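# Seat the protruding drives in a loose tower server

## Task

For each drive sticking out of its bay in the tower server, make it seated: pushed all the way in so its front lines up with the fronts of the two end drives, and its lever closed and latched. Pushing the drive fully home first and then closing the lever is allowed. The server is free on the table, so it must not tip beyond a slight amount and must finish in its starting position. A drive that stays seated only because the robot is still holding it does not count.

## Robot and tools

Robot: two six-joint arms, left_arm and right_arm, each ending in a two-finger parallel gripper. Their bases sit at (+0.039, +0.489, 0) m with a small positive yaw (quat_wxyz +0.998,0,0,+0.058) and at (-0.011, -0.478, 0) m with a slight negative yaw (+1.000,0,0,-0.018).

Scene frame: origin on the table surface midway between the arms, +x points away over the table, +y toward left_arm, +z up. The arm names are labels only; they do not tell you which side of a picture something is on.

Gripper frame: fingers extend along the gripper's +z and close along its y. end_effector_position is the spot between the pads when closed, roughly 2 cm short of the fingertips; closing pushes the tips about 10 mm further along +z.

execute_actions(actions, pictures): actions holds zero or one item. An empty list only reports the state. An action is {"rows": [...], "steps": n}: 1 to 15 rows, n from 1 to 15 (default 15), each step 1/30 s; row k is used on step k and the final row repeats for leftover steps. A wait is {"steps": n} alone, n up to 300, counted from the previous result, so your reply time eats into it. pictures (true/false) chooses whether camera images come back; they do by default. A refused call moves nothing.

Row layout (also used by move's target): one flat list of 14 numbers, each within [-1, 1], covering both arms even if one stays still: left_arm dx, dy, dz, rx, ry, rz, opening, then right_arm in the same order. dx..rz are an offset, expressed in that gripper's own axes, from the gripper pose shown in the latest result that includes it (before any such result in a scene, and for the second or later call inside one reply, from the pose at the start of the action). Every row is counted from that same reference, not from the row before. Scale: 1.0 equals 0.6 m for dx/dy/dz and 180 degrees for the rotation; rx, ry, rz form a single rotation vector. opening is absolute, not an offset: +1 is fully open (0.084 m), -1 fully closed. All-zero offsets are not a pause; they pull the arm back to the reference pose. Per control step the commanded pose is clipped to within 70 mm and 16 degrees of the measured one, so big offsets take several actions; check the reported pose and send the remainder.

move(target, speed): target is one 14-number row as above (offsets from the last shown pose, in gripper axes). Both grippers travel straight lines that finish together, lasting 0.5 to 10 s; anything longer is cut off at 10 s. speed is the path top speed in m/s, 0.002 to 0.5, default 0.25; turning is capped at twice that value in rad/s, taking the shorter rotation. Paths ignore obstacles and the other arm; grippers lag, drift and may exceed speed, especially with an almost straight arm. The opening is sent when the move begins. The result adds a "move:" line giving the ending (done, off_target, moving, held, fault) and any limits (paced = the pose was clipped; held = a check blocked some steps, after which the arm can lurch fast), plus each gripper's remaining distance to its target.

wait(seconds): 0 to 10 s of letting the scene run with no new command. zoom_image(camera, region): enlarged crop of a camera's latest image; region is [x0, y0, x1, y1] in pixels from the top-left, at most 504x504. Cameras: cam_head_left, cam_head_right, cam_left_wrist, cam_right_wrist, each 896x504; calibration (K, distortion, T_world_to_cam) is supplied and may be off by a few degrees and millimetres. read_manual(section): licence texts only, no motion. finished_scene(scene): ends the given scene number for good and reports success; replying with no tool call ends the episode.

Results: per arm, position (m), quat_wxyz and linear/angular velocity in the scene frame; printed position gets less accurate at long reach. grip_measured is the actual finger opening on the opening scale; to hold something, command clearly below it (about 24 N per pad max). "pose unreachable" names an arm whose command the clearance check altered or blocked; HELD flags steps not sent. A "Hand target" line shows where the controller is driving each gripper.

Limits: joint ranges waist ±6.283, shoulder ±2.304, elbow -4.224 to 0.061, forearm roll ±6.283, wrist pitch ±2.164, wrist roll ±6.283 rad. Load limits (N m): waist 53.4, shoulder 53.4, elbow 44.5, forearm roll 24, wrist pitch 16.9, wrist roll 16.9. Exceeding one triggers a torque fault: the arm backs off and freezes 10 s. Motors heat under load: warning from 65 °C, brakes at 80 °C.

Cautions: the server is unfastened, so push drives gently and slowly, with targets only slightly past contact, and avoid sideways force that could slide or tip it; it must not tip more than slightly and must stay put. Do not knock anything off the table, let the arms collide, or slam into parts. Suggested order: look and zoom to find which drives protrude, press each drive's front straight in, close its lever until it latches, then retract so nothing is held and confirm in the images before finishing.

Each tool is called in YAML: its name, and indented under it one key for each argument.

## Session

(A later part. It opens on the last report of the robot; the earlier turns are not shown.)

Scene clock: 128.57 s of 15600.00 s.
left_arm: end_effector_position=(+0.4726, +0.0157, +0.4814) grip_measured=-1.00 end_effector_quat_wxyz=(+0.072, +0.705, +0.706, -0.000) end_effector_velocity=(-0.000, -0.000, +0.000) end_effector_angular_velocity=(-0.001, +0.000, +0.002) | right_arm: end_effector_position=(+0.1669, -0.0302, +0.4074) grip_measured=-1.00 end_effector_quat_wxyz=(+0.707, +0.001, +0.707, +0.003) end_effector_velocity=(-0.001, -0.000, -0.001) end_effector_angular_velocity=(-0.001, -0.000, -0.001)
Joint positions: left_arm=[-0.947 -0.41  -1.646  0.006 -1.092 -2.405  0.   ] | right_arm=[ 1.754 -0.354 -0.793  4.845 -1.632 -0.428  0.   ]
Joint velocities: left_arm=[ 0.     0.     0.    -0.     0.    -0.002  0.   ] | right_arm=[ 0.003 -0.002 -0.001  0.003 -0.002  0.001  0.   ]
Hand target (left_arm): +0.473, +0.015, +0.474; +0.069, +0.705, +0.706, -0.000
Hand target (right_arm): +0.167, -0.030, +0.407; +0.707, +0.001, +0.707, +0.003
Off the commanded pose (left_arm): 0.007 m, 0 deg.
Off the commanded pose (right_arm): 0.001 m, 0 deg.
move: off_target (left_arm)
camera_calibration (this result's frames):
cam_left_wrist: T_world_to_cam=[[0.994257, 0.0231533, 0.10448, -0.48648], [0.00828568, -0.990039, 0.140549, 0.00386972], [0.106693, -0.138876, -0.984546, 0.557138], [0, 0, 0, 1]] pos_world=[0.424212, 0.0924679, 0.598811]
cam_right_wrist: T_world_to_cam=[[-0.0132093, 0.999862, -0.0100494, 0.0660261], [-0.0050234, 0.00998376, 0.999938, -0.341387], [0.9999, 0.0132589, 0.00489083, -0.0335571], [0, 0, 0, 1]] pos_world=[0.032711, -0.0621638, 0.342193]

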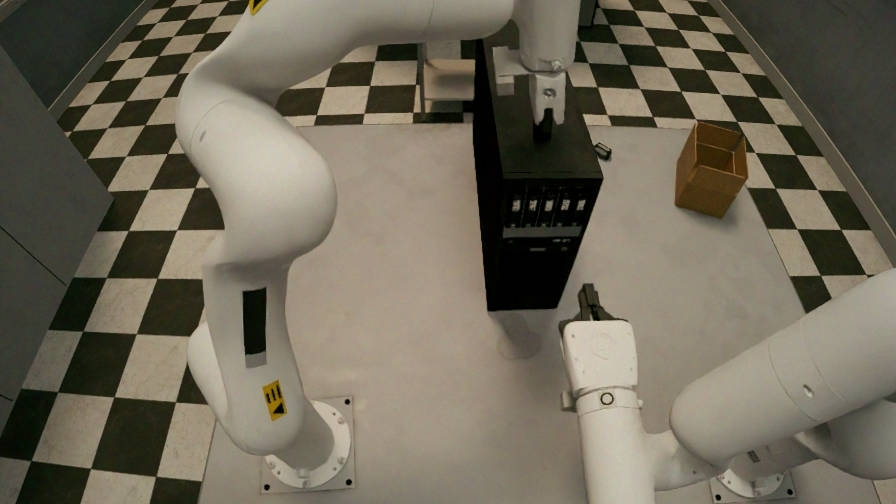

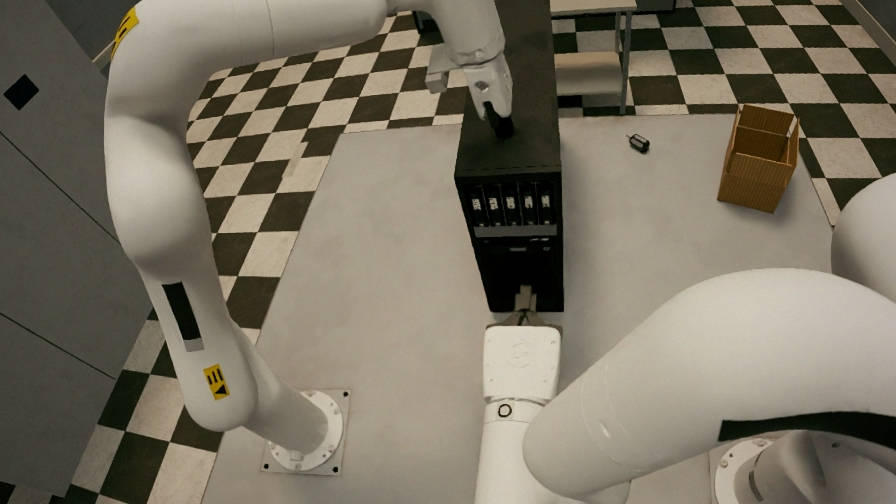

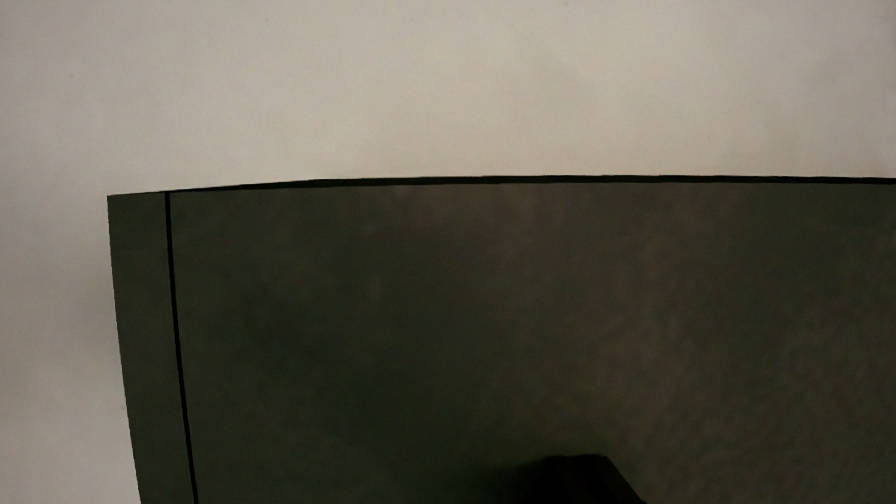

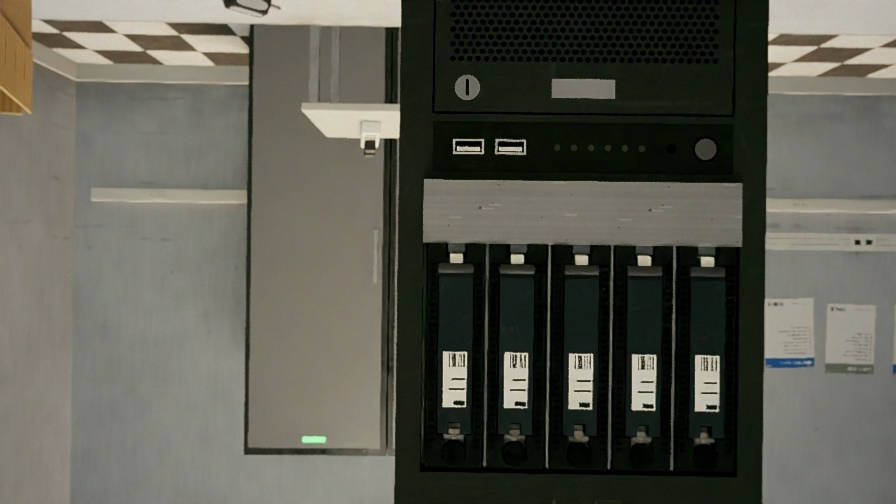

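The lever latched. Now lift the left arm off the server.

move:
  target: [0, 0, -0.15, 0, 0, 0, -1, 0, 0, 0, 0, 0, 0, -1]
  speed: 0.1

Scene clock: 130.47 s of 15600.00 s.
left_arm: end_effector_position=(+0.4637, +0.0250, +0.5700) grip_measured=-1.00 end_effector_quat_wxyz=(+0.072, +0.705, +0.706, -0.000) end_effector_velocity=(-0.000, +0.000, +0.003) end_effector_angular_velocity=(-0.001, -0.001, -0.000) | right_arm: end_effector_position=(+0.1669, -0.0302, +0.4074) grip_measured=-1.00 end_effector_quat_wxyz=(+0.707, +0.001, +0.707, +0.003) end_effector_velocity=(+0.000, -0.000, +0.000) end_effector_angular_velocity=(+0.001, +0.000, +0.000)
Joint positions: left_arm=[-0.947 -0.399 -1.829  0.006 -1.286 -2.405  0.   ] | right_arm=[ 1.754 -0.354 -0.793  4.845 -1.632 -0.428  0.   ]
Joint velocities: left_arm=[-0.     0.    -0.007 -0.    -0.006  0.001  0.   ] | right_arm=[-0.     0.001  0.    -0.     0.     0.     0.   ]
Hand target (left_arm): +0.464, +0.025, +0.570; +0.072, +0.705, +0.706, -0.000
Hand target (right_arm): +0.167, -0.030, +0.407; +0.707, +0.001, +0.707, +0.003
Off the commanded pose (left_arm): 0.000 m, 0 deg.
Off the commanded pose (right_arm): 0.000 m, 0 deg.
move: done
camera_calibration (this result's frames):
cam_left_wrist: T_world_to_cam=[[0.994268, 0.0234489, 0.104314, -0.487018], [0.00863533, -0.990078, 0.140253, 0.000639705], [0.106568, -0.138549, -0.984605, 0.646757], [0, 0, 0, 1]] pos_world=[0.415297, 0.101661, 0.687513]
cam_right_wrist: T_world_to_cam=[[-0.0132098, 0.999862, -0.0100494, 0.0660261], [-0.00502311, 0.00998383, 0.999938, -0.341386], [0.9999, 0.0132595, 0.00489054, -0.0335563], [0, 0, 0, 1]] pos_world=[0.0327103, -0.0621637, 0.342193]

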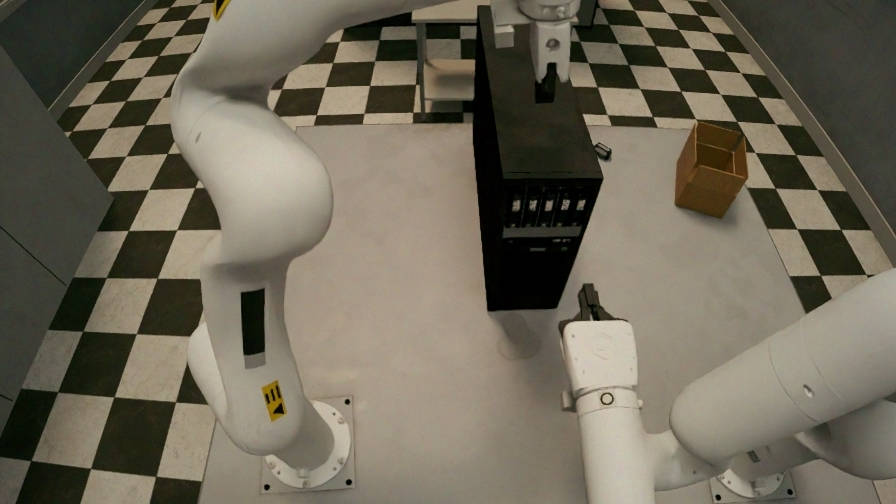

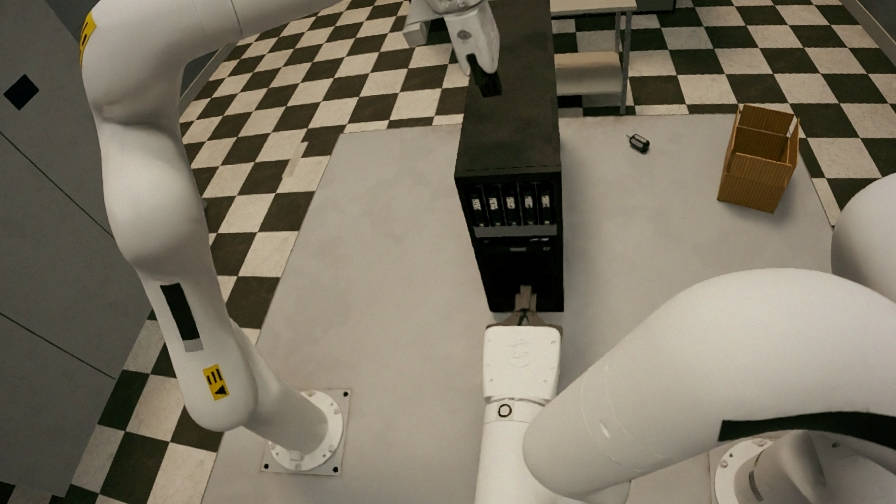

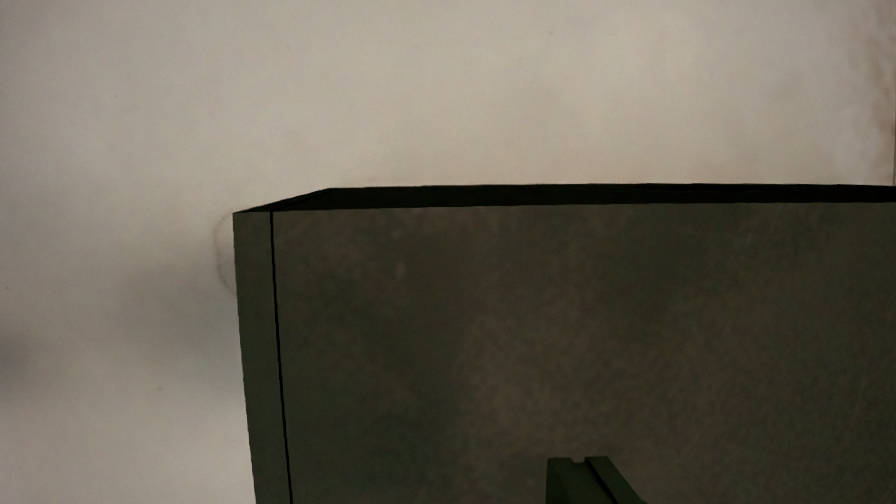

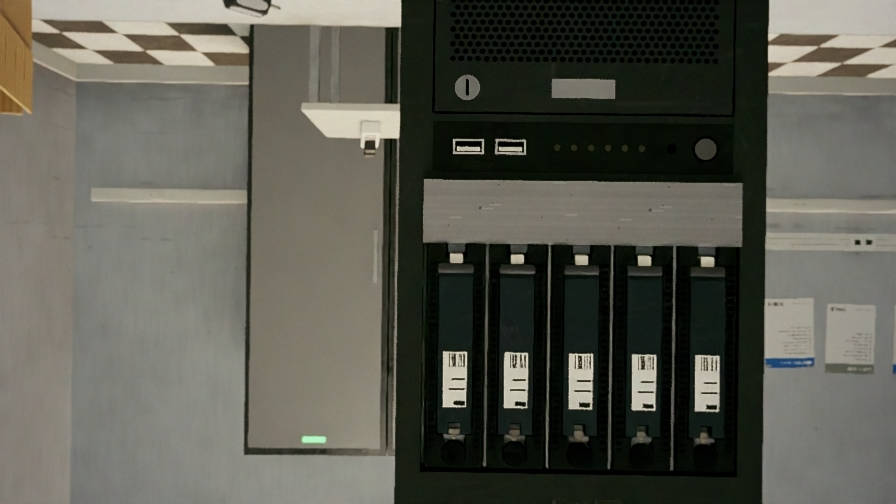

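All five drives are seated and the server is in place.

finished_scene:
  scene: 1

The scene is finished: the task was done.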